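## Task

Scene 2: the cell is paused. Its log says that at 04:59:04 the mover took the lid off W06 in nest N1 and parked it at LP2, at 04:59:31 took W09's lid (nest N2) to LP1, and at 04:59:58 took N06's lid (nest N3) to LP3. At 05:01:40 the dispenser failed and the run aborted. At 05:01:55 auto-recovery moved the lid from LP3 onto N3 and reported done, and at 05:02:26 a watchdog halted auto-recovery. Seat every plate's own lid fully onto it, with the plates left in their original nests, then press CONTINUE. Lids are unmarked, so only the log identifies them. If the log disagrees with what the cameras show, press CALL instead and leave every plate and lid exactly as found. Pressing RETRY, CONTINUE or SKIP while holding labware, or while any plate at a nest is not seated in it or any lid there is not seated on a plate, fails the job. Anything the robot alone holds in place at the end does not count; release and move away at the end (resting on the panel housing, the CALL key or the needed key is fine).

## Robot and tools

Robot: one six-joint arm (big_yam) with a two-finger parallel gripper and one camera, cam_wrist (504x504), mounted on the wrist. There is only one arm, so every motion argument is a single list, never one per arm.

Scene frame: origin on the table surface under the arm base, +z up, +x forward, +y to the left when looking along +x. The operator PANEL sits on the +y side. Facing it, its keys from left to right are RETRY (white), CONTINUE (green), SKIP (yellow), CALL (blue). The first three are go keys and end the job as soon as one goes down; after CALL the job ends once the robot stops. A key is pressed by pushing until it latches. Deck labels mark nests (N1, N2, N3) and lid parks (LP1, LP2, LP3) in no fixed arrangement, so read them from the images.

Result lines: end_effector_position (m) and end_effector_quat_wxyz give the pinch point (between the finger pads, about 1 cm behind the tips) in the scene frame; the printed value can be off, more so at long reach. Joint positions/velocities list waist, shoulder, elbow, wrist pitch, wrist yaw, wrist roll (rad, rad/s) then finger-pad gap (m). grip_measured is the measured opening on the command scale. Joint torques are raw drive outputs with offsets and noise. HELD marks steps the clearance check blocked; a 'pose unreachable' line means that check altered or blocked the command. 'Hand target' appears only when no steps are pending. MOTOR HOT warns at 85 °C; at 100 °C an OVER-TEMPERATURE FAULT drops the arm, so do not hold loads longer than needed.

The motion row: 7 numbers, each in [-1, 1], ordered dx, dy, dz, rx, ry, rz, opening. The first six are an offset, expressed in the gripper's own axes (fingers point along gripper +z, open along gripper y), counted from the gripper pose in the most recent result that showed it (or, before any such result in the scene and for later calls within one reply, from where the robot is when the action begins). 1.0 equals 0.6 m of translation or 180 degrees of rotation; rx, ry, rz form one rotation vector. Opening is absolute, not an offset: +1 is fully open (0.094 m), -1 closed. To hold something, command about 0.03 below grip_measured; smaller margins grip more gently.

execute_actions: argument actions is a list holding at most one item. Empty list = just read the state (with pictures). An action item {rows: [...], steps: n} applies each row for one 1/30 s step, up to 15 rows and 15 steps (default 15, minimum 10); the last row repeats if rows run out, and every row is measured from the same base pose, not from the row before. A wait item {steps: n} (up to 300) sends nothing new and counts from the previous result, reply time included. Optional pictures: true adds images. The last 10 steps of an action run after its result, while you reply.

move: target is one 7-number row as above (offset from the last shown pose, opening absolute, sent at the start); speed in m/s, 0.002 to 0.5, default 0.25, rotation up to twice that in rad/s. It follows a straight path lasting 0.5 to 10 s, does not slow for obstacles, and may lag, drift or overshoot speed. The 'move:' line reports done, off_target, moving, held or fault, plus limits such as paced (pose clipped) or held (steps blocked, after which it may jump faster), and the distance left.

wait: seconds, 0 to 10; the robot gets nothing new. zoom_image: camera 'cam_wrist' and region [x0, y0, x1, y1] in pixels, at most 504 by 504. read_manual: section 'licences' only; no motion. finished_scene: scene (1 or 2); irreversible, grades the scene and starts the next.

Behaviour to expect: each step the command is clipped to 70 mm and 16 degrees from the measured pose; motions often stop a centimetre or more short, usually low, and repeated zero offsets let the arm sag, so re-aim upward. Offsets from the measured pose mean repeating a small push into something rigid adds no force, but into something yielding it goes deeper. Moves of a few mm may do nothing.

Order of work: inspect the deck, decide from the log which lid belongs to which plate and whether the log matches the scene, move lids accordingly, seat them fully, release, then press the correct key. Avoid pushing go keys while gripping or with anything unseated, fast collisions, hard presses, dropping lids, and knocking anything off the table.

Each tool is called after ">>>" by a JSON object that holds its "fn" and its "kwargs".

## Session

>>> {"fn": "execute_actions", "kwargs": {"actions": []}}

Scene clock: 0.00 s of 9600.00 s.
end_effector_position=(+0.6342, +0.3276, +0.3256) grip_measured=+1.000 end_effector_quat_wxyz=(+0.506, +0.053, +0.729, -0.458)
Joint positions: [ 0.507  1.274  1.47  -0.749  1.054  0.877  0.094]
Joint velocities: [ 0.005 -0.005 -0.002 -0.022  0.037 -0.022  0.   ]
Joint torques (N m, as the arm reports them, + toward a larger angle): no reading
Motor temperatures (°C, as the motors report them): [21 21 23 22 20 22]
Hand target: +0.638, +0.333, +0.327; +0.510, +0.055, +0.729, -0.453

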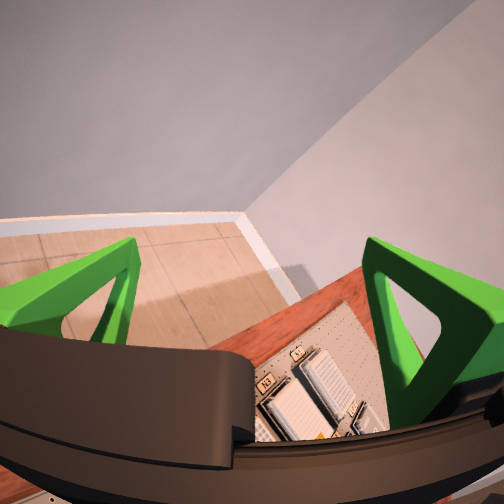

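>>> {"fn": "move", "kwargs": {"target": [0.46,-0.34,0.177,-0.321,0.355,-0.037,1]}}

Scene clock: 4.00 s of 9600.00 s.
end_effector_position=(+0.4564, +0.0247, +0.2377) grip_measured=+1.000 end_effector_quat_wxyz=(-0.002, +0.009, +1.000, -0.011)
Joint positions: [-0.28   1.43   0.869 -0.597 -0.97  -0.043  0.094]
Joint velocities: [-0.005 -0.005 -0.007 -0.002 -0.11  -0.007  0.   ]
Joint torques (N m, as the arm reports them, + toward a larger angle): [-12.71  -7.73   3.93   0.01  -0.07  -0.06]
Motor temperatures (°C, as the motors report them): [21 22 24 22 20 22]
Hand target: +0.463, +0.025, +0.241; +0.001, +0.002, +1.000, -0.011
Off the commanded pose: 0.014 m, 2 deg.
Kept back: nothing.
move: off_target

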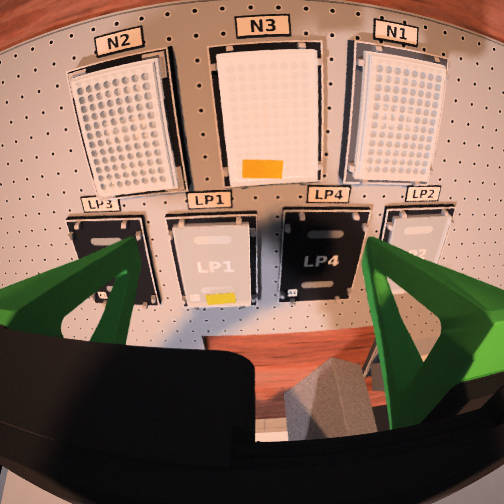

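>>> {"fn": "move", "kwargs": {"target": [0.02,-0.03,0.24,-0.007,0,-0.025,1], "speed": 0.2}}

>>> {"fn": "zoom_image", "kwargs": {"camera": "cam_wrist", "region": [0,60,180,240]}}

>>> {"fn": "move", "kwargs": {"target": [0,-0.21,0,0,0,0,1]}}

>>> {"fn": "zoom_image", "kwargs": {"camera": "cam_wrist", "region": [0,60,180,240]}}

>>> {"fn": "move", "kwargs": {"target": [0,-0.2,0,0,0,0,1]}}

>>> {"fn": "zoom_image", "kwargs": {"camera": "cam_wrist", "region": [0,60,180,240]}}

Scene clock: 5.67 s of 9600.00 s.
end_effector_position=(+0.4400, +0.0018, +0.0974) grip_measured=+1.000 end_effector_quat_wxyz=(-0.005, -0.032, +0.999, +0.001)
Joint positions: [-0.041  1.699  0.826 -0.021 -0.869  0.208  0.094]
Joint velocities: [-0.015 -0.005 -0.002  0.017 -0.007  0.051  0.   ]
Joint torques (N m, as the arm reports them, + toward a larger angle): [-12.95  -8.74  -0.34   1.34   0.17   0.21]
Motor temperatures (°C, as the motors report them): [21 22 24 22 20 22]
Hand target: +0.441, +0.003, +0.094; -0.004, -0.029, +1.000, +0.003
Off the commanded pose: 0.005 m, 0 deg.
Kept back: nothing.
move: done

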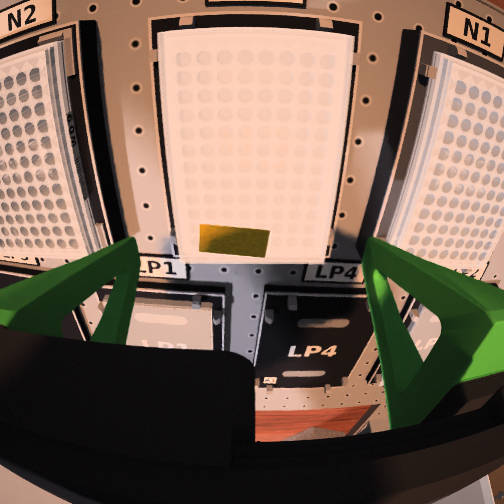

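Region (0, 60, 180, 240) of cam_wrist's 504x504 image, scaled by 2.800, with more detail than that image has.

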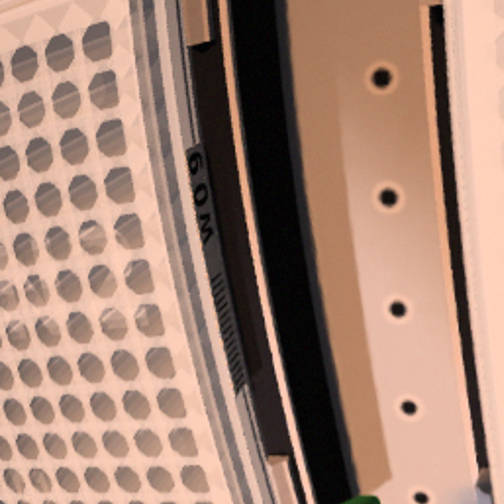

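Scene clock: 6.80 s of 9600.00 s.
end_effector_position=(+0.4480, -0.1271, +0.1014) grip_measured=+1.000 end_effector_quat_wxyz=(-0.000, -0.027, +1.000, -0.002)
Joint positions: [-0.219  1.992  0.968 -0.049 -0.96  -0.013  0.094]
Joint velocities: [ 0.005  0.005  0.012 -0.022 -0.007  0.007  0.   ]
Joint torques (N m, as the arm reports them, + toward a larger angle): [-15.45  -9.2    0.39   0.02  -0.04  -0.21]
Motor temperatures (°C, as the motors report them): [22 22 24 22 20 22]
Hand target: +0.448, -0.126, +0.100; -0.004, -0.033, +0.999, -0.000
Off the commanded pose: 0.005 m, 1 deg.
Kept back: nothing.
move: done

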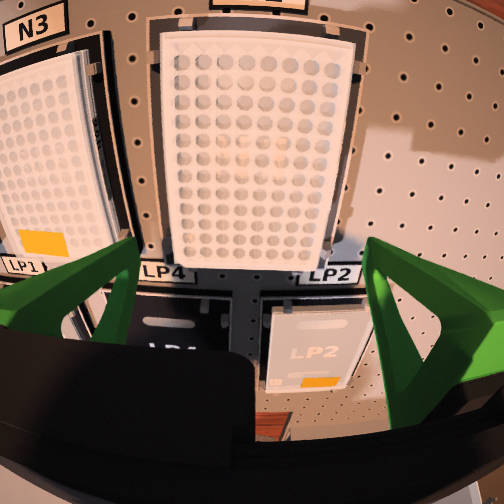

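Region (0, 60, 180, 240) of cam_wrist's 504x504 image, scaled by 2.800, with more detail than that image has.

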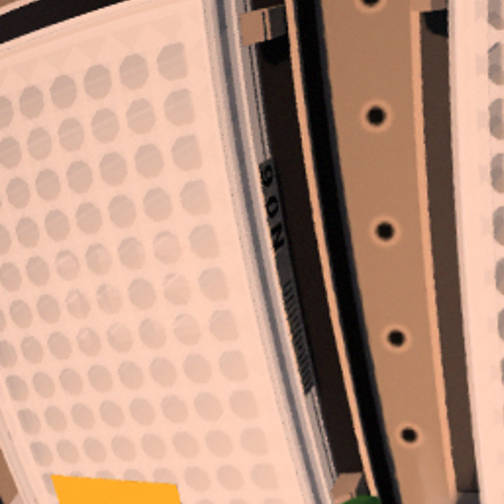

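Scene clock: 7.90 s of 9600.00 s.
end_effector_position=(+0.4517, -0.2510, +0.1074) grip_measured=+1.000 end_effector_quat_wxyz=(+0.004, -0.019, +1.000, -0.007)
Joint positions: [-0.362  2.269  1.193 -0.178 -1.008 -0.22   0.094]
Joint velocities: [-0.024 -0.005 -0.002 -0.002 -0.11  -0.037  0.   ]
Joint torques (N m, as the arm reports them, + toward a larger angle): [-19.57  -9.93   1.54   0.14  -0.1   -0.1 ]
Motor temperatures (°C, as the motors report them): [22 22 24 22 20 22]
Hand target: +0.454, -0.248, +0.104; +0.001, -0.027, +1.000, -0.004
Off the commanded pose: 0.007 m, 1 deg.
Kept back: nothing.
move: done

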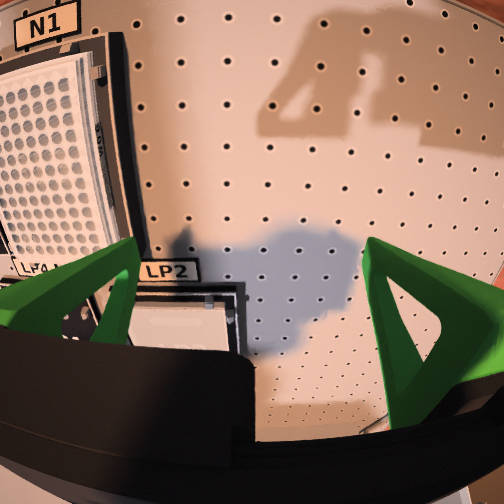

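Region (0, 60, 180, 240) of cam_wrist's 504x504 image, scaled by 2.800, with more detail than that image has.

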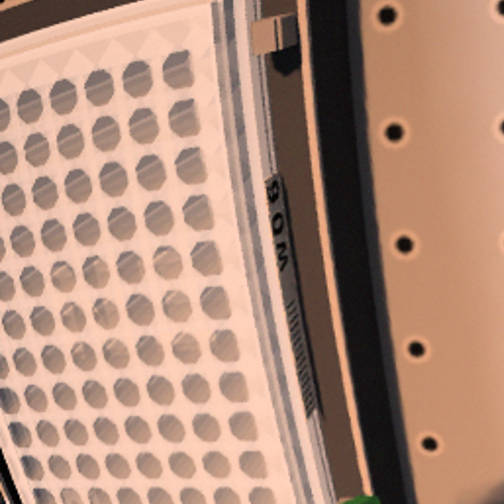

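Consistent.

>>> {"fn": "move", "kwargs": {"target": [0.265,0.095,0.02,-0.004,0.003,-0.004,1], "speed": 0.15}}

>>> {"fn": "move", "kwargs": {"target": [0,0,0.06,0,0,0,1], "speed": 0.05}}

Scene clock: 9.70 s of 9600.00 s.
end_effector_position=(+0.2964, -0.2031, +0.1003) grip_measured=+1.000 end_effector_quat_wxyz=(+0.005, -0.029, +1.000, -0.003)
Joint positions: [-0.325  2.253  0.747  0.309 -1.004 -0.175  0.094]
Joint velocities: [-0.015  0.005 -0.002  0.017 -0.022 -0.037  0.   ]
Joint torques (N m, as the arm reports them, + toward a larger angle): [-13.92  -6.22  -2.41   1.28   0.16   0.16]
Motor temperatures (°C, as the motors report them): [22 22 24 22 20 22]
Hand target: +0.291, -0.200, +0.094; -0.001, -0.025, +1.000, -0.000
Off the commanded pose: 0.009 m, 1 deg.
Kept back: nothing.
move: done

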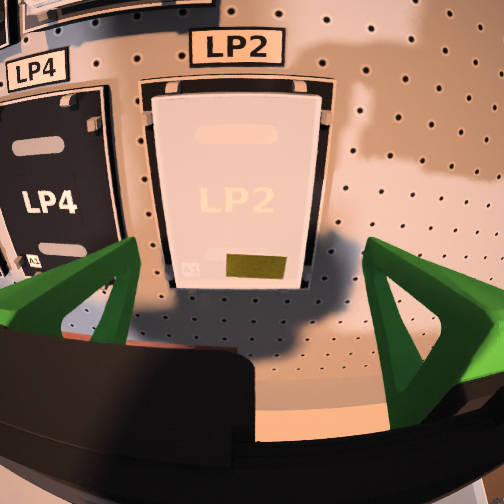

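Scene clock: 10.73 s of 9600.00 s.
end_effector_position=(+0.2993, -0.2036, +0.0713) grip_measured=+1.000 end_effector_quat_wxyz=(+0.009, -0.033, +0.999, -0.004)
Joint positions: [-0.258  2.307  0.768  0.448 -0.975 -0.06   0.094]
Joint velocities: [-0.015  0.005 -0.012  0.017 -0.007  0.095  0.   ]
Joint torques (N m, as the arm reports them, + toward a larger angle): [-14.27  -6.68  -2.27   1.1    0.15   0.18]
Motor temperatures (°C, as the motors report them): [22 22 24 22 20 22]
Hand target: +0.296, -0.203, +0.064; +0.004, -0.029, +1.000, -0.002
Off the commanded pose: 0.007 m, 1 deg.
Kept back: nothing.
move: done

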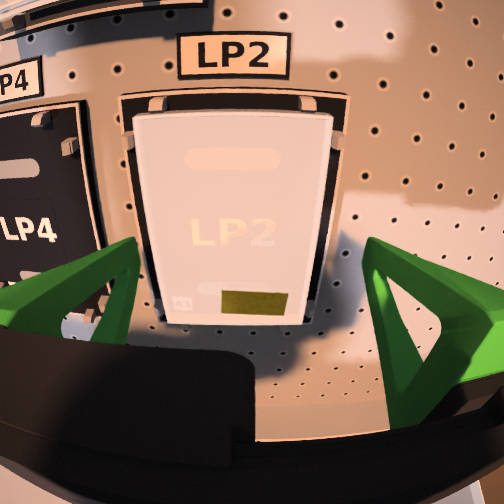

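>>> {"fn": "move", "kwargs": {"target": [0.02,0.017,0.045,-0.002,0.006,0.002,1], "speed": 0.04}}

>>> {"fn": "move", "kwargs": {"target": [0.004,0.002,0.029,0,0.002,0.002,1], "speed": 0.03}}

Scene clock: 12.07 s of 9600.00 s.
end_effector_position=(+0.2942, -0.1959, +0.0500) grip_measured=+1.000 end_effector_quat_wxyz=(+0.005, -0.035, +0.999, -0.003)
Joint positions: [-0.2    2.336  0.768  0.537 -0.949  0.014  0.094]
Joint velocities: [-0.024 -0.024 -0.017  0.007 -0.066 -0.007  0.   ]
Joint torques (N m, as the arm reports them, + toward a larger angle): [-14.49  -5.85  -3.55   1.13   0.11   0.16]
Motor temperatures (°C, as the motors report them): [22 22 24 22 20 22]
Hand target: +0.287, -0.194, +0.044; -0.001, -0.029, +1.000, -0.001
Off the commanded pose: 0.009 m, 1 deg.
Kept back: nothing.
move: done

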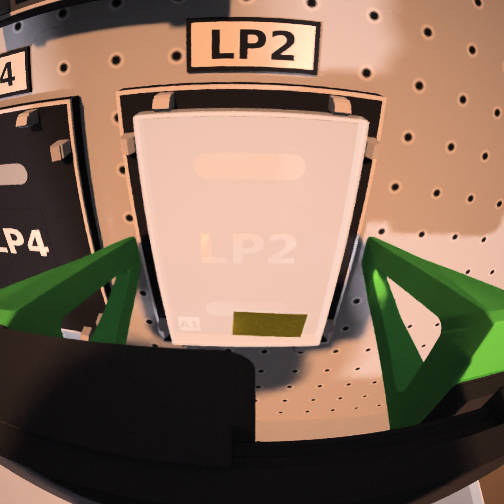

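Scene clock: 12.97 s of 9600.00 s.
end_effector_position=(+0.2952, -0.1955, +0.0397) grip_measured=+1.000 end_effector_quat_wxyz=(+0.006, -0.034, +0.999, -0.005)
Joint positions: [-0.176  2.353  0.779  0.572 -0.932  0.052  0.094]
Joint velocities: [-0.005 -0.005 -0.002 -0.012 -0.007  0.007  0.   ]
Joint torques (N m, as the arm reports them, + toward a larger angle): [-14.27  -5.28  -3.02   1.28   0.15   0.21]
Motor temperatures (°C, as the motors report them): [22 22 24 22 20 22]
Hand target: +0.291, -0.195, +0.033; +0.001, -0.032, +0.999, -0.003
Off the commanded pose: 0.008 m, 1 deg.
Kept back: nothing.
move: done

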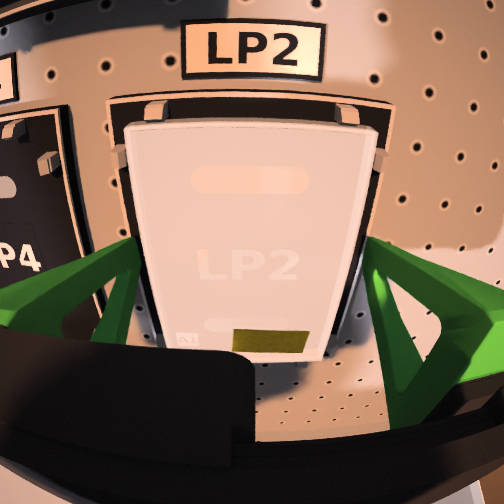

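>>> {"fn": "move", "kwargs": {"target": [0,0,0.005,0,0,0.005,0.74]}}

>>> {"fn": "move", "kwargs": {"target": [0,0,-0.13,0,0.003,0,0.74], "speed": 0.07}}

>>> {"fn": "move", "kwargs": {"target": [-0.305,0.095,0,-0.003,0,0.014,0.74], "speed": 0.12}}

>>> {"fn": "move", "kwargs": {"target": [0.003,0.002,0.05,0,0.002,0,0.74], "speed": 0.04}}

Scene clock: 14.17 s of 9600.00 s.
end_effector_position=(+0.2952, -0.1954, +0.0397) grip_measured=+0.766 end_effector_quat_wxyz=(+0.006, -0.032, +0.999, -0.005)
Joint positions: [-0.176  2.353  0.779  0.573 -0.932  0.056  0.083]
Joint velocities: [ 0.005 -0.005  0.007  0.002 -0.037 -0.022 -0.   ]
Joint torques (N m, as the arm reports them, + toward a larger angle): [-15.08  -5.84  -3.17   0.79   0.23   0.28]
Motor temperatures (°C, as the motors report them): [22 22 24 22 20 22]
Hand target: +0.295, -0.196, +0.037; +0.006, -0.026, +1.000, -0.005
Off the commanded pose: 0.003 m, 1 deg.
Kept back: nothing.
move: done

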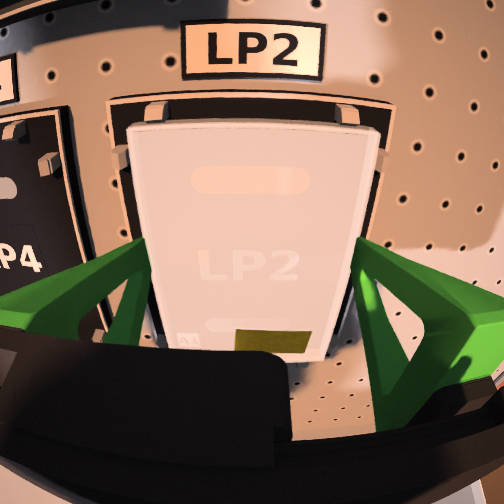

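Scene clock: 15.70 s of 9600.00 s.
end_effector_position=(+0.2983, -0.1971, +0.1147) grip_measured=+0.766 end_effector_quat_wxyz=(+0.004, -0.030, +1.000, -0.008)
Joint positions: [-0.346  2.204  0.728  0.245 -1.002 -0.216  0.083]
Joint velocities: [-0.005  0.005 -0.007 -0.032  0.066 -0.022  0.   ]
Joint torques (N m, as the arm reports them, + toward a larger angle): [-15.58  -8.38  -2.54   0.18  -0.07  -0.1 ]
Motor temperatures (°C, as the motors report them): [22 22 24 22 20 22]
Hand target: +0.296, -0.195, +0.118; +0.003, -0.033, +0.999, -0.007
Off the commanded pose: 0.006 m, 0 deg.
Kept back: nothing.
move: done

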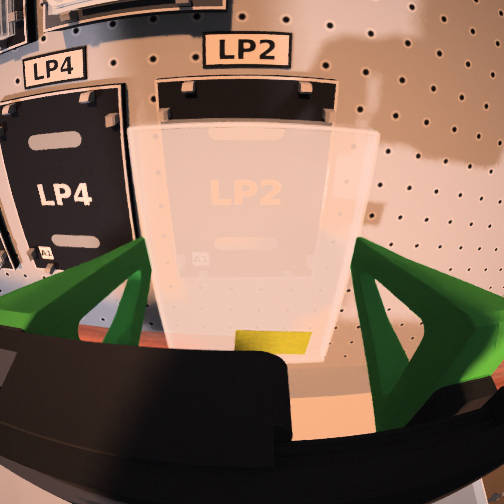

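Scene clock: 17.70 s of 9600.00 s.
end_effector_position=(+0.4772, -0.1361, +0.1172) grip_measured=+0.766 end_effector_quat_wxyz=(+0.009, -0.012, +1.000, -0.004)
Joint positions: [-0.256  1.995  1.041 -0.132 -0.973 -0.012  0.083]
Joint velocities: [ 0.005 -0.005  0.012 -0.002 -0.066 -0.022 -0.   ]
Joint torques (N m, as the arm reports them, + toward a larger angle): [-16.22 -11.     0.57   0.16   0.15   0.22]
Motor temperatures (°C, as the motors report them): [22 22 24 22 20 22]
Hand target: +0.478, -0.128, +0.112; +0.003, -0.008, +1.000, -0.002
Off the commanded pose: 0.007 m, 1 deg.
Kept back: nothing.
move: done

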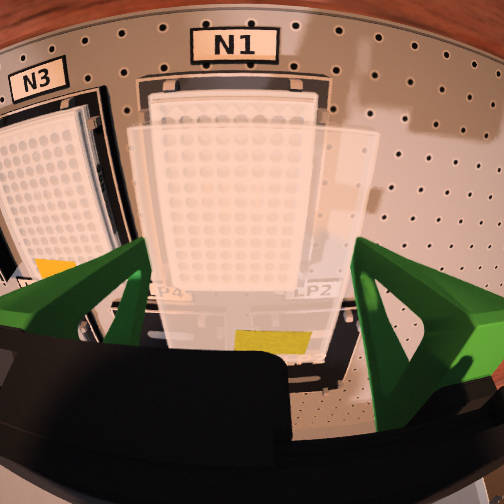

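Scene clock: 18.80 s of 9600.00 s.
end_effector_position=(+0.4754, -0.1359, +0.0970) grip_measured=+0.766 end_effector_quat_wxyz=(+0.009, -0.012, +1.000, -0.007)
Joint positions: [-0.221  2.023  1.042 -0.063 -0.952  0.04   0.083]
Joint velocities: [-0.015 -0.015  0.007  0.007  0.037 -0.007 -0.001]
Joint torques (N m, as the arm reports them, + toward a larger angle): [-16.57  -8.68   0.84   1.23   0.14   0.17]
Motor temperatures (°C, as the motors report them): [22 22 24 22 20 22]
Hand target: +0.476, -0.135, +0.087; +0.006, -0.011, +1.000, -0.004
Off the commanded pose: 0.010 m, 0 deg.
Kept back: nothing.
move: done

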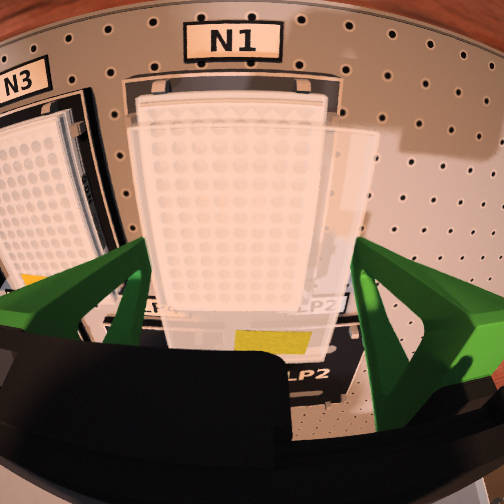

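>>> {"fn": "move", "kwargs": {"target": [-0.007,0.017,0.043,-0.003,0.005,0,0.74], "speed": 0.04}}

>>> {"fn": "zoom_image", "kwargs": {"camera": "cam_wrist", "region": [100,70,400,370]}}

Scene clock: 20.10 s of 9600.00 s.
end_effector_position=(+0.4830, -0.1251, +0.0812) grip_measured=+0.766 end_effector_quat_wxyz=(+0.006, -0.015, +1.000, -0.004)
Joint positions: [-0.185  2.028  1.064 -0.046 -0.939  0.078  0.083]
Joint velocities: [ 0.005 -0.005 -0.007 -0.017 -0.11  -0.007  0.001]
Joint torques (N m, as the arm reports them, + toward a larger angle): [-16.11  -9.01   0.29   1.36   0.15   0.17]
Motor temperatures (°C, as the motors report them): [22 22 24 22 20 22]
Hand target: +0.479, -0.126, +0.071; +0.001, -0.012, +1.000, -0.001
Off the commanded pose: 0.011 m, 1 deg.
Kept back: nothing.
move: off_target

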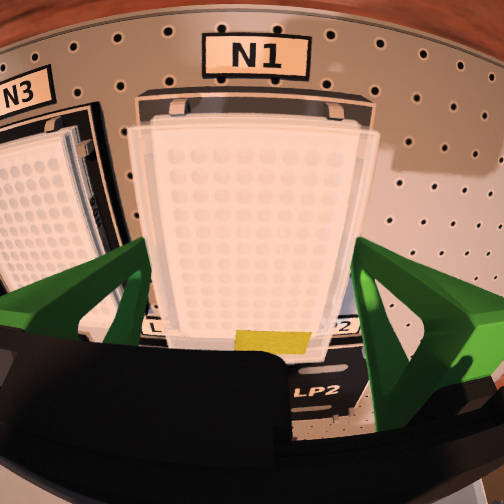

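Region (100, 70, 400, 370) of cam_wrist's 504x504 image, scaled by 1.680, with more detail than that image has.

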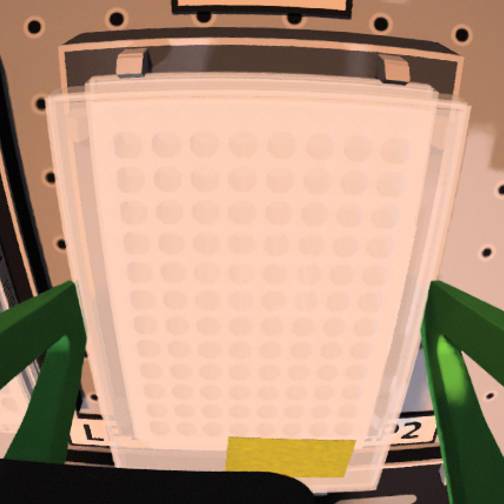

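>>> {"fn": "move", "kwargs": {"target": [0.011,0,0.034,-0.002,0.004,0.002,0.74], "speed": 0.03}}

>>> {"fn": "zoom_image", "kwargs": {"camera": "cam_wrist", "region": [100,70,400,370]}}

Scene clock: 21.47 s of 9600.00 s.
end_effector_position=(+0.4791, -0.1265, +0.0715) grip_measured=+0.766 end_effector_quat_wxyz=(+0.004, -0.014, +1.000, -0.003)
Joint positions: [-0.171  2.046  1.064 -0.017 -0.933  0.097  0.083]
Joint velocities: [-0.024 -0.015 -0.032  0.002  0.022 -0.022 -0.   ]
Joint torques (N m, as the arm reports them, + toward a larger angle): [-16.3   -9.71   0.29   1.18   0.18   0.21]
Motor temperatures (°C, as the motors report them): [22 22 24 22 20 22]
Hand target: +0.476, -0.126, +0.061; -0.001, -0.012, +1.000, -0.000
Off the commanded pose: 0.011 m, 1 deg.
Kept back: nothing.
move: off_target

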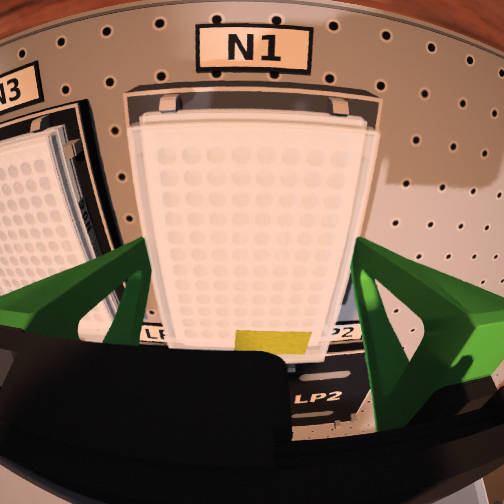

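Region (100, 70, 400, 370) of cam_wrist's 504x504 image, scaled by 1.680, with more detail than that image has.

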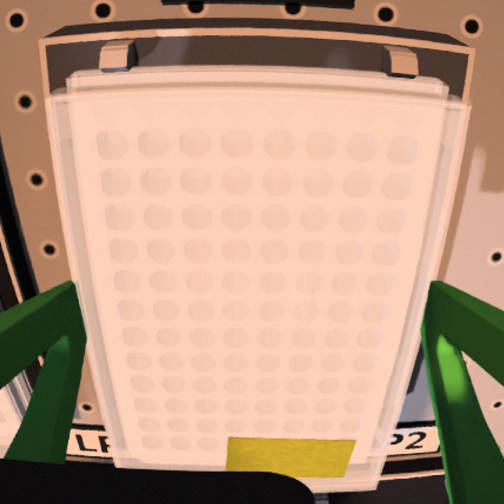

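>>> {"fn": "move", "kwargs": {"target": [0.003,0.002,0.027,-0.002,0.003,0.001,0.74], "speed": 0.03}}

>>> {"fn": "move", "kwargs": {"target": [0,0,0,0,0,0,1]}}

>>> {"fn": "zoom_image", "kwargs": {"camera": "cam_wrist", "region": [100,70,400,370]}}

Scene clock: 22.87 s of 9600.00 s.
end_effector_position=(+0.4824, -0.1267, +0.0682) grip_measured=+0.766 end_effector_quat_wxyz=(+0.007, -0.015, +1.000, -0.004)
Joint positions: [-0.166  2.052  1.071 -0.005 -0.928  0.108  0.083]
Joint velocities: [-0.015 -0.024 -0.002 -0.007 -0.007 -0.007 -0.001]
Joint torques (N m, as the arm reports them, + toward a larger angle): [-15.88  -8.2    0.2    1.22   0.13   0.22]
Motor temperatures (°C, as the motors report them): [22 22 24 22 20 22]
Hand target: +0.477, -0.125, +0.055; -0.001, -0.012, +1.000, +0.000
Off the commanded pose: 0.014 m, 1 deg.
Kept back: nothing.
move: off_target

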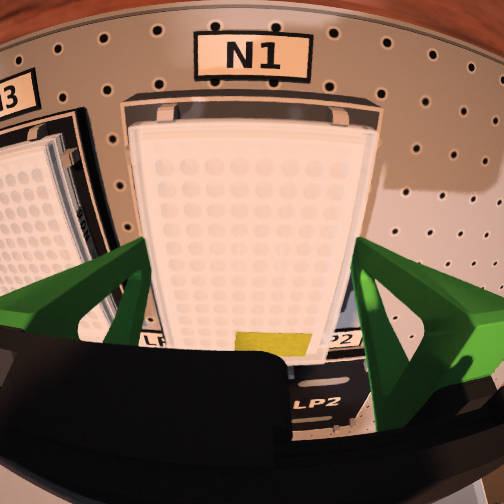

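Scene clock: 23.37 s of 9600.00 s.
end_effector_position=(+0.4824, -0.1267, +0.0682) grip_measured=+1.000 end_effector_quat_wxyz=(+0.007, -0.015, +1.000, -0.004)
Joint positions: [-0.166  2.052  1.071 -0.005 -0.928  0.108  0.094]
Joint velocities: [-0.015 -0.005 -0.002 -0.002 -0.095 -0.051  0.   ]
Joint torques (N m, as the arm reports them, + toward a larger angle): [-17.85 -10.42  -0.29   0.57   0.01   0.05]
Motor temperatures (°C, as the motors report them): [22 22 24 22 20 22]
Hand target: +0.482, -0.127, +0.068; +0.007, -0.015, +1.000, -0.004
Off the commanded pose: 0.000 m, 0 deg.
Kept back: nothing.
move: done

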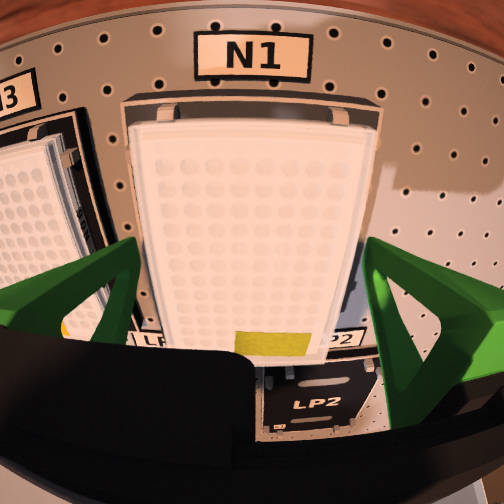

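Region (100, 70, 400, 370) of cam_wrist's 504x504 image, scaled by 1.680, with more detail than that image has.

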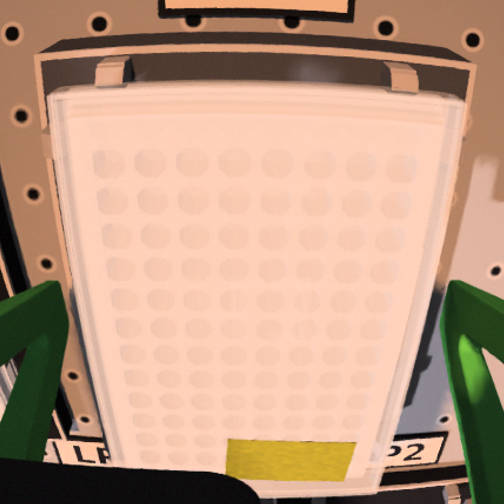

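Probably hung up; same fix.

>>> {"fn": "move", "kwargs": {"target": [0,0,0,0,0,0,0.745]}}

>>> {"fn": "move", "kwargs": {"target": [0.011,0,-0.004,0,0,0,0.745], "speed": 0.02}}

>>> {"fn": "move", "kwargs": {"target": [0,0,0,0,0,0,1]}}

>>> {"fn": "move", "kwargs": {"target": [0,0,-0.07,-0.002,0.004,0,1], "speed": 0.08}}

>>> {"fn": "move", "kwargs": {"target": [0.1,0.2,0,0,0,-0.01,1], "speed": 0.15}}

>>> {"fn": "zoom_image", "kwargs": {"camera": "cam_wrist", "region": [264,0,504,240]}}

>>> {"fn": "move", "kwargs": {"target": [0.23,0.13,0,0,0,0,1], "speed": 0.15}}

Scene clock: 24.57 s of 9600.00 s.
end_effector_position=(+0.4824, -0.1267, +0.0682) grip_measured=+0.766 end_effector_quat_wxyz=(+0.007, -0.015, +1.000, -0.004)
Joint positions: [-0.166  2.052  1.071 -0.005 -0.928  0.108  0.083]
Joint velocities: [ 0.005 -0.005 -0.017 -0.012  0.066  0.022 -0.   ]
Joint torques (N m, as the arm reports them, + toward a larger angle): [-18.01 -10.48  -0.43   0.52   0.08   0.03]
Motor temperatures (°C, as the motors report them): [22 22 24 22 20 22]
Hand target: +0.482, -0.127, +0.068; +0.007, -0.015, +1.000, -0.004
Off the commanded pose: 0.000 m, 0 deg.
Kept back: nothing.
move: done

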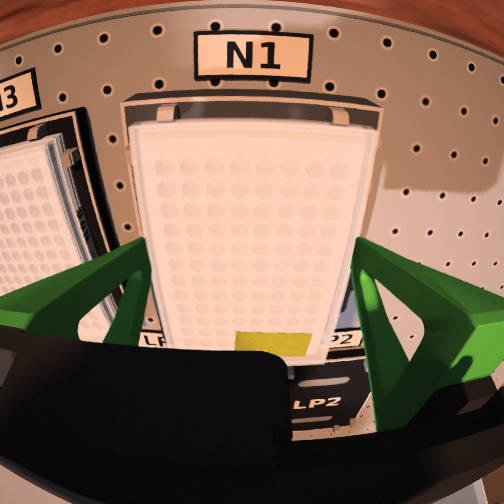

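Scene clock: 25.27 s of 9600.00 s.
end_effector_position=(+0.4781, -0.1273, +0.0681) grip_measured=+0.766 end_effector_quat_wxyz=(+0.005, -0.012, +1.000, -0.004)
Joint positions: [-0.166  2.052  1.063 -0.003 -0.928  0.108  0.083]
Joint velocities: [-0.015 -0.015  0.007  0.007  0.037 -0.037  0.   ]
Joint torques (N m, as the arm reports them, + toward a larger angle): [-18.31 -10.88  -1.54   1.1   -0.02  -0.01]
Motor temperatures (°C, as the motors report them): [22 22 24 22 20 22]
Hand target: +0.476, -0.127, +0.070; +0.007, -0.015, +1.000, -0.004
Off the commanded pose: 0.003 m, 0 deg.
Kept back: nothing.
move: done

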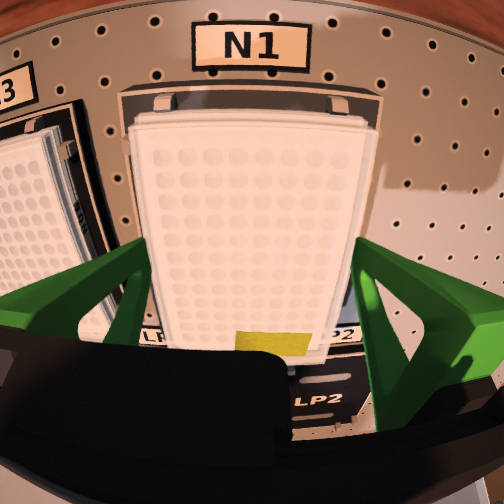

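Scene clock: 25.77 s of 9600.00 s.
end_effector_position=(+0.4781, -0.1273, +0.0681) grip_measured=+1.000 end_effector_quat_wxyz=(+0.005, -0.012, +1.000, -0.004)
Joint positions: [-0.166  2.052  1.063 -0.003 -0.928  0.108  0.094]
Joint velocities: [-0.015  0.015 -0.012  0.002 -0.037  0.007  0.   ]
Joint torques (N m, as the arm reports them, + toward a larger angle): [-17.48 -10.34  -0.38   0.55   0.04   0.01]
Motor temperatures (°C, as the motors report them): [22 22 24 22 20 22]
Hand target: +0.478, -0.127, +0.068; +0.005, -0.012, +1.000, -0.004
Off the commanded pose: 0.000 m, 0 deg.
Kept back: nothing.
move: done

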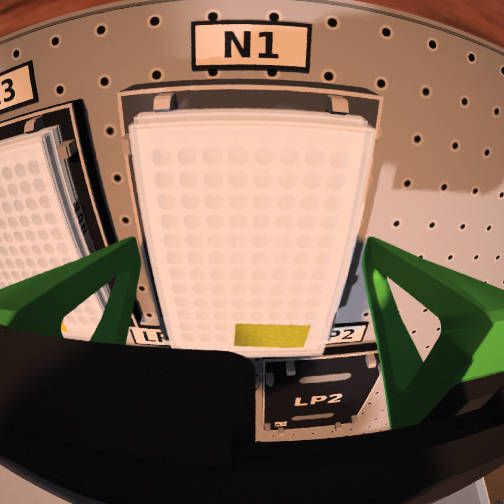

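Scene clock: 26.67 s of 9600.00 s.
end_effector_position=(+0.4795, -0.1287, +0.1075) grip_measured=+1.000 end_effector_quat_wxyz=(+0.001, -0.008, +1.000, -0.002)
Joint positions: [-0.232  1.997  1.055 -0.144 -0.966  0.009  0.094]
Joint velocities: [-0.015  0.005 -0.017  0.002 -0.051 -0.007  0.   ]
Joint torques (N m, as the arm reports them, + toward a larger angle): [-18.25 -11.67  -0.02  -0.09  -0.06  -0.04]
Motor temperatures (°C, as the motors report them): [22 22 24 22 20 22]
Hand target: +0.478, -0.127, +0.110; -0.001, -0.012, +1.000, -0.002
Off the commanded pose: 0.004 m, 1 deg.
Kept back: nothing.
move: done

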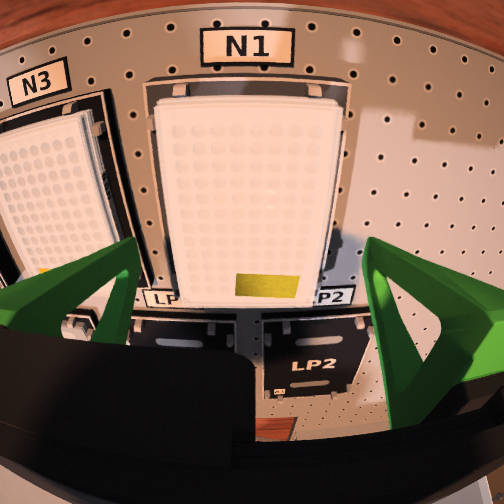

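Scene clock: 27.97 s of 9600.00 s.
end_effector_position=(+0.4179, -0.0125, +0.1066) grip_measured=+1.000 end_effector_quat_wxyz=(-0.002, -0.024, +1.000, -0.002)
Joint positions: [-0.067  1.697  0.761  0.024 -0.877  0.197  0.094]
Joint velocities: [-0.005  0.005 -0.012 -0.007 -0.051  0.007  0.   ]
Joint torques (N m, as the arm reports them, + toward a larger angle): [-11.77 -10.5   -1.14   1.19   0.14   0.2 ]
Motor temperatures (°C, as the motors report them): [22 22 23 22 20 22]
Hand target: +0.418, -0.008, +0.105; -0.001, -0.023, +1.000, -0.001
Off the commanded pose: 0.003 m, 0 deg.
Kept back: nothing.
move: done

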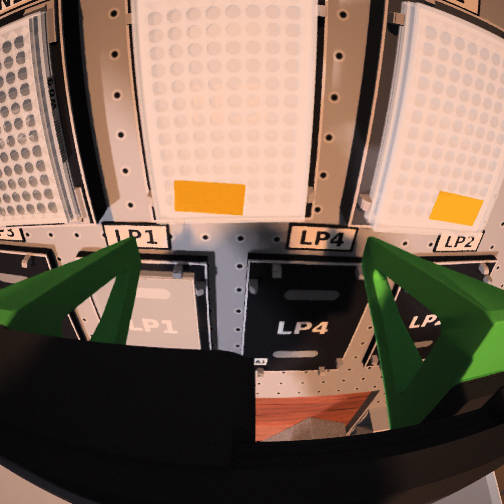

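Region (264, 0, 504, 240) of cam_wrist's 504x504 image, scaled by 2.100, with more detail than that image has.

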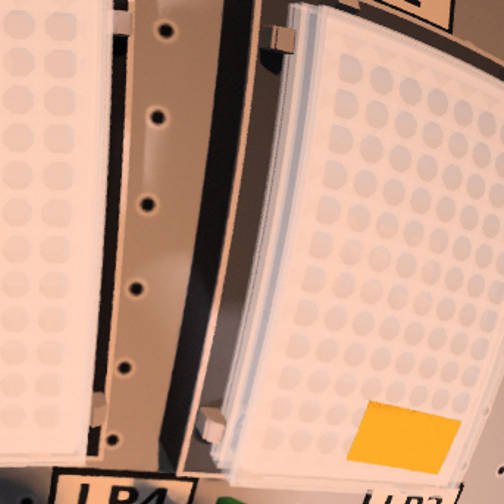

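Scene clock: 29.47 s of 9600.00 s.
end_effector_position=(+0.2789, +0.0571, +0.1043) grip_measured=+1.000 end_effector_quat_wxyz=(-0.006, -0.025, +1.000, -0.003)
Joint positions: [ 0.175  1.482  0.364  0.378 -0.714  0.442  0.094]
Joint velocities: [-0.024 -0.005  0.022  0.002  0.022  0.007  0.   ]
Joint torques (N m, as the arm reports them, + toward a larger angle): [-6.45 -8.66 -4.46  1.33  0.22  0.2 ]
Motor temperatures (°C, as the motors report them): [22 22 24 22 20 22]
Hand target: +0.276, +0.060, +0.106; -0.004, -0.022, +1.000, -0.000
Off the commanded pose: 0.004 m, 0 deg.
Kept back: nothing.
move: done

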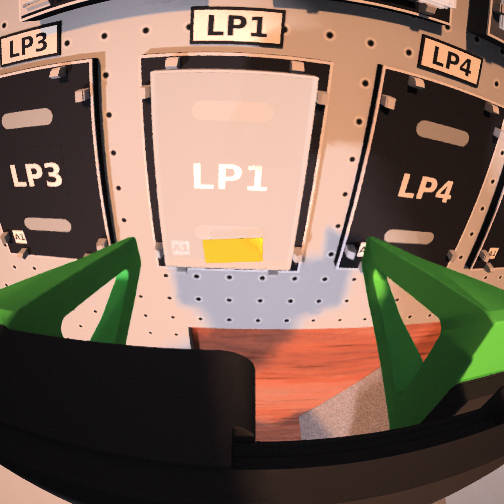

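>>> {"fn": "move", "kwargs": {"target": [-0.008,0.021,0.09,-0.002,-0.003,0.014,1], "speed": 0.05}}

Scene clock: 31.10 s of 9600.00 s.
end_effector_position=(+0.2829, +0.0680, +0.0545) grip_measured=+1.000 end_effector_quat_wxyz=(-0.000, -0.007, +1.000, -0.001)
Joint positions: [ 0.3    1.626  0.43   0.534 -0.615  0.59   0.094]
Joint velocities: [-0.015 -0.005 -0.007  0.012  0.022  0.037  0.   ]
Joint torques (N m, as the arm reports them, + toward a larger angle): [-6.43 -6.82 -3.98  1.27  0.2   0.18]
Motor temperatures (°C, as the motors report them): [22 22 24 22 20 22]
Hand target: +0.281, +0.069, +0.050; -0.002, -0.002, +1.000, +0.001
Off the commanded pose: 0.005 m, 0 deg.
Kept back: nothing.
move: done

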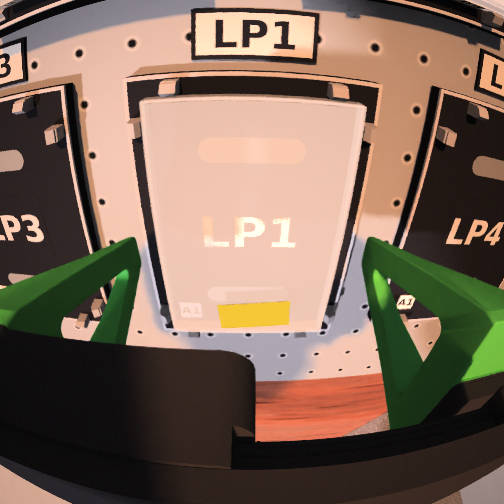

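>>> {"fn": "move", "kwargs": {"target": [0.002,0.003,0.037,0,0,0.007,1], "speed": 0.03}}

>>> {"fn": "move", "kwargs": {"target": [0,0,0.003,0,0,0,0.74]}}

>>> {"fn": "move", "kwargs": {"target": [0,0,-0.13,0,0,0,0.74], "speed": 0.07}}

>>> {"fn": "move", "kwargs": {"target": [-0.3,0.1,0,0,0.005,-0.02,0.74], "speed": 0.12}}

>>> {"fn": "move", "kwargs": {"target": [0,0,0.045,0,0,0,0.74], "speed": 0.04}}

Scene clock: 32.60 s of 9600.00 s.
end_effector_position=(+0.2834, +0.0682, +0.0377) grip_measured=+1.000 end_effector_quat_wxyz=(+0.002, +0.000, +1.000, -0.003)
Joint positions: [ 0.333  1.678  0.457  0.575 -0.583  0.63   0.094]
Joint velocities: [-0.005 -0.005  0.002  0.022 -0.125 -0.007  0.   ]
Joint torques (N m, as the arm reports them, + toward a larger angle): [-6.63 -6.87 -4.34  1.24  0.21  0.15]
Motor temperatures (°C, as the motors report them): [22 22 24 22 20 22]
Hand target: +0.281, +0.069, +0.032; -0.000, +0.004, +1.000, -0.001
Off the commanded pose: 0.006 m, 1 deg.
Kept back: nothing.
move: done

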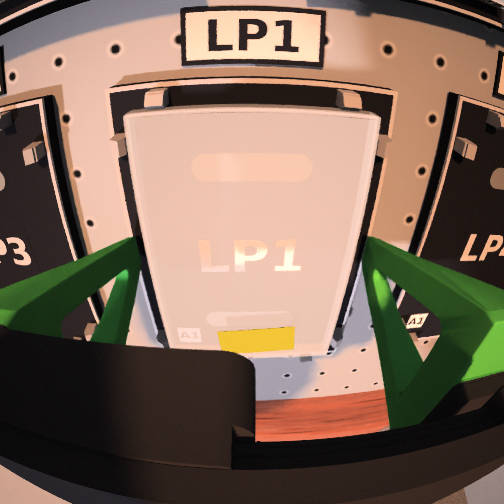

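Scene clock: 33.30 s of 9600.00 s.
end_effector_position=(+0.2835, +0.0682, +0.0377) grip_measured=+0.764 end_effector_quat_wxyz=(+0.002, +0.000, +1.000, -0.003)
Joint positions: [ 0.333  1.678  0.457  0.576 -0.583  0.63   0.083]
Joint velocities: [-0.024  0.005 -0.002 -0.012  0.037 -0.022 -0.   ]
Joint torques (N m, as the arm reports them, + toward a larger angle): [-7.61 -8.41 -4.68  0.95  0.2   0.06]
Motor temperatures (°C, as the motors report them): [22 22 24 22 20 22]
Hand target: +0.283, +0.068, +0.036; +0.002, +0.000, +1.000, -0.003
Off the commanded pose: 0.002 m, 0 deg.
Kept back: nothing.
move: done

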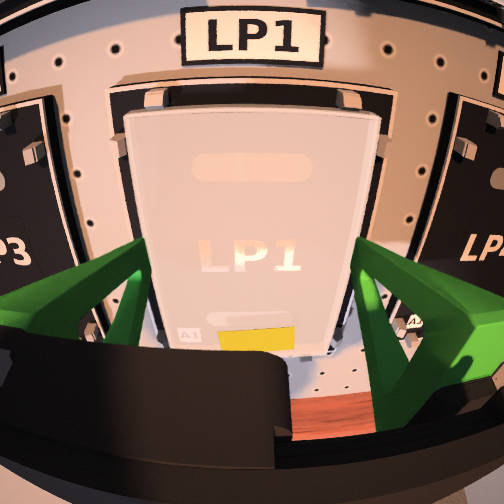

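Scene clock: 34.77 s of 9600.00 s.
end_effector_position=(+0.2918, +0.0742, +0.1121) grip_measured=+0.764 end_effector_quat_wxyz=(+0.008, -0.001, +1.000, +0.000)
Joint positions: [ 0.184  1.403  0.372  0.332 -0.7    0.521  0.083]
Joint velocities: [-0.015 -0.015  0.002  0.002 -0.022 -0.051 -0.001]
Joint torques (N m, as the arm reports them, + toward a larger angle): [-7.37 -8.53 -4.15  0.28 -0.05 -0.09]
Motor temperatures (°C, as the motors report them): [22 22 24 22 20 22]
Hand target: +0.284, +0.070, +0.116; +0.003, -0.001, +1.000, -0.004
Off the commanded pose: 0.011 m, 1 deg.
Kept back: nothing.
move: off_target

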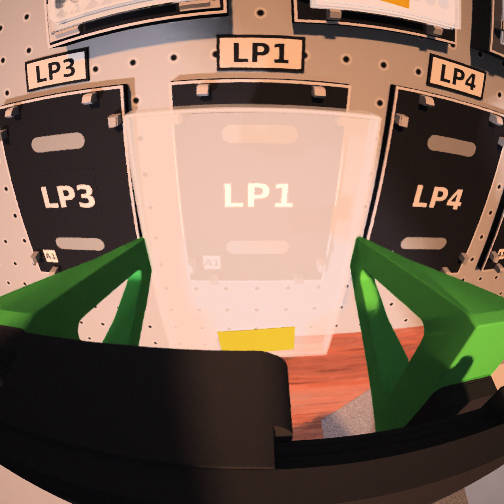

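Scene clock: 36.67 s of 9600.00 s.
end_effector_position=(+0.4715, +0.1448, +0.1160) grip_measured=+0.764 end_effector_quat_wxyz=(+0.006, -0.036, +0.999, +0.005)
Joint positions: [ 0.127  1.417  0.89  -0.205 -0.753  0.401  0.083]
Joint velocities: [ 0.005  0.015 -0.017 -0.012  0.066 -0.007 -0.   ]
Joint torques (N m, as the arm reports them, + toward a larger angle): [-11.26 -10.51   1.54   0.15  -0.06  -0.12]
Motor temperatures (°C, as the motors report them): [22 22 24 22 20 22]
Hand target: +0.471, +0.135, +0.114; +0.001, -0.033, +0.999, -0.000
Off the commanded pose: 0.010 m, 1 deg.
Kept back: nothing.
move: done

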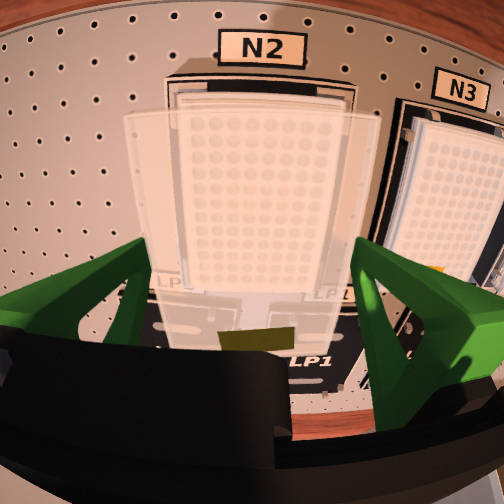

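Scene clock: 37.63 s of 9600.00 s.
end_effector_position=(+0.4684, +0.1413, +0.0967) grip_measured=+0.764 end_effector_quat_wxyz=(+0.006, -0.037, +0.999, +0.001)
Joint positions: [ 0.156  1.457  0.891 -0.151 -0.724  0.424  0.083]
Joint velocities: [ 0.005 -0.005  0.012 -0.022 -0.007  0.066  0.   ]
Joint torques (N m, as the arm reports them, + toward a larger angle): [ -9.66 -10.26   1.96   1.25   0.18   0.18]
Motor temperatures (°C, as the motors report them): [22 22 24 22 20 22]
Hand target: +0.471, +0.145, +0.089; +0.006, -0.036, +0.999, +0.005
Off the commanded pose: 0.009 m, 0 deg.
Kept back: nothing.
move: done

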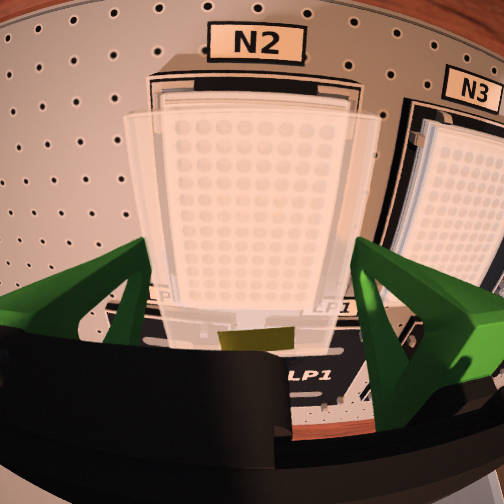

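>>> {"fn": "move", "kwargs": {"target": [0.003,0.005,0.045,0,0.004,0.013,0.74], "speed": 0.04}}

>>> {"fn": "zoom_image", "kwargs": {"camera": "cam_wrist", "region": [100,60,400,360]}}

Scene clock: 38.87 s of 9600.00 s.
end_effector_position=(+0.4655, +0.1419, +0.0777) grip_measured=+0.764 end_effector_quat_wxyz=(+0.001, -0.019, +1.000, -0.001)
Joint positions: [ 0.189  1.495  0.904 -0.122 -0.699  0.479  0.083]
Joint velocities: [-0.015  0.005  0.002  0.012 -0.022  0.037 -0.   ]
Joint torques (N m, as the arm reports them, + toward a larger angle): [ -9.88 -11.16   1.43   1.37   0.21   0.21]
Motor temperatures (°C, as the motors report them): [22 22 24 22 20 22]
Hand target: +0.466, +0.144, +0.070; -0.000, -0.016, +1.000, +0.002
Off the commanded pose: 0.008 m, 0 deg.
Kept back: nothing.
move: done

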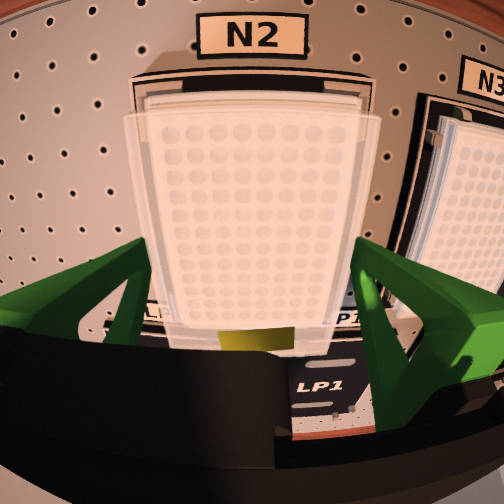

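Region (100, 60, 400, 360) of cam_wrist's 504x504 image, scaled by 1.680, with more detail than that image has.

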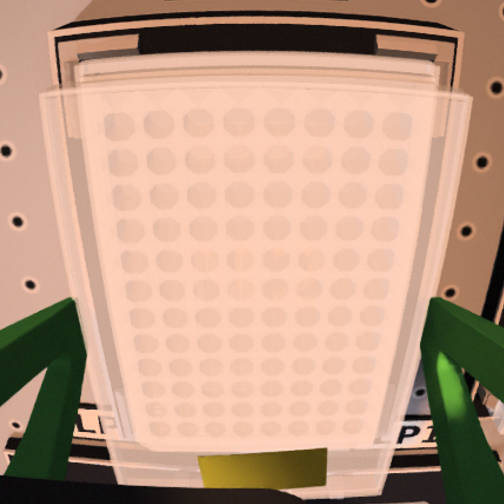

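>>> {"fn": "move", "kwargs": {"target": [-0.003,0.002,0.034,0.001,0.001,0,0.74], "speed": 0.03}}

>>> {"fn": "zoom_image", "kwargs": {"camera": "cam_wrist", "region": [100,60,400,360]}}

Scene clock: 40.10 s of 9600.00 s.
end_effector_position=(+0.4669, +0.1411, +0.0660) grip_measured=+0.764 end_effector_quat_wxyz=(+0.002, -0.021, +1.000, -0.005)
Joint positions: [ 0.206  1.521  0.918 -0.104 -0.678  0.486  0.083]
Joint velocities: [-0.005  0.005  0.012 -0.012  0.022 -0.081  0.   ]
Joint torques (N m, as the arm reports them, + toward a larger angle): [ -9.6  -11.05   1.52   1.17   0.22   0.21]
Motor temperatures (°C, as the motors report them): [22 22 24 22 20 22]
Hand target: +0.467, +0.143, +0.057; -0.000, -0.019, +1.000, -0.003
Off the commanded pose: 0.009 m, 0 deg.
Kept back: nothing.
move: done

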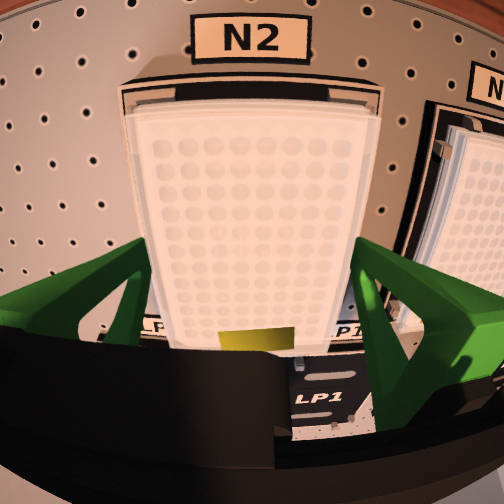

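Region (100, 60, 400, 360) of cam_wrist's 504x504 image, scaled by 1.680, with more detail than that image has.

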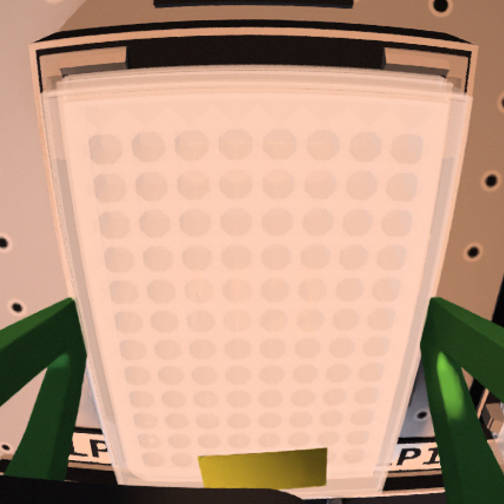

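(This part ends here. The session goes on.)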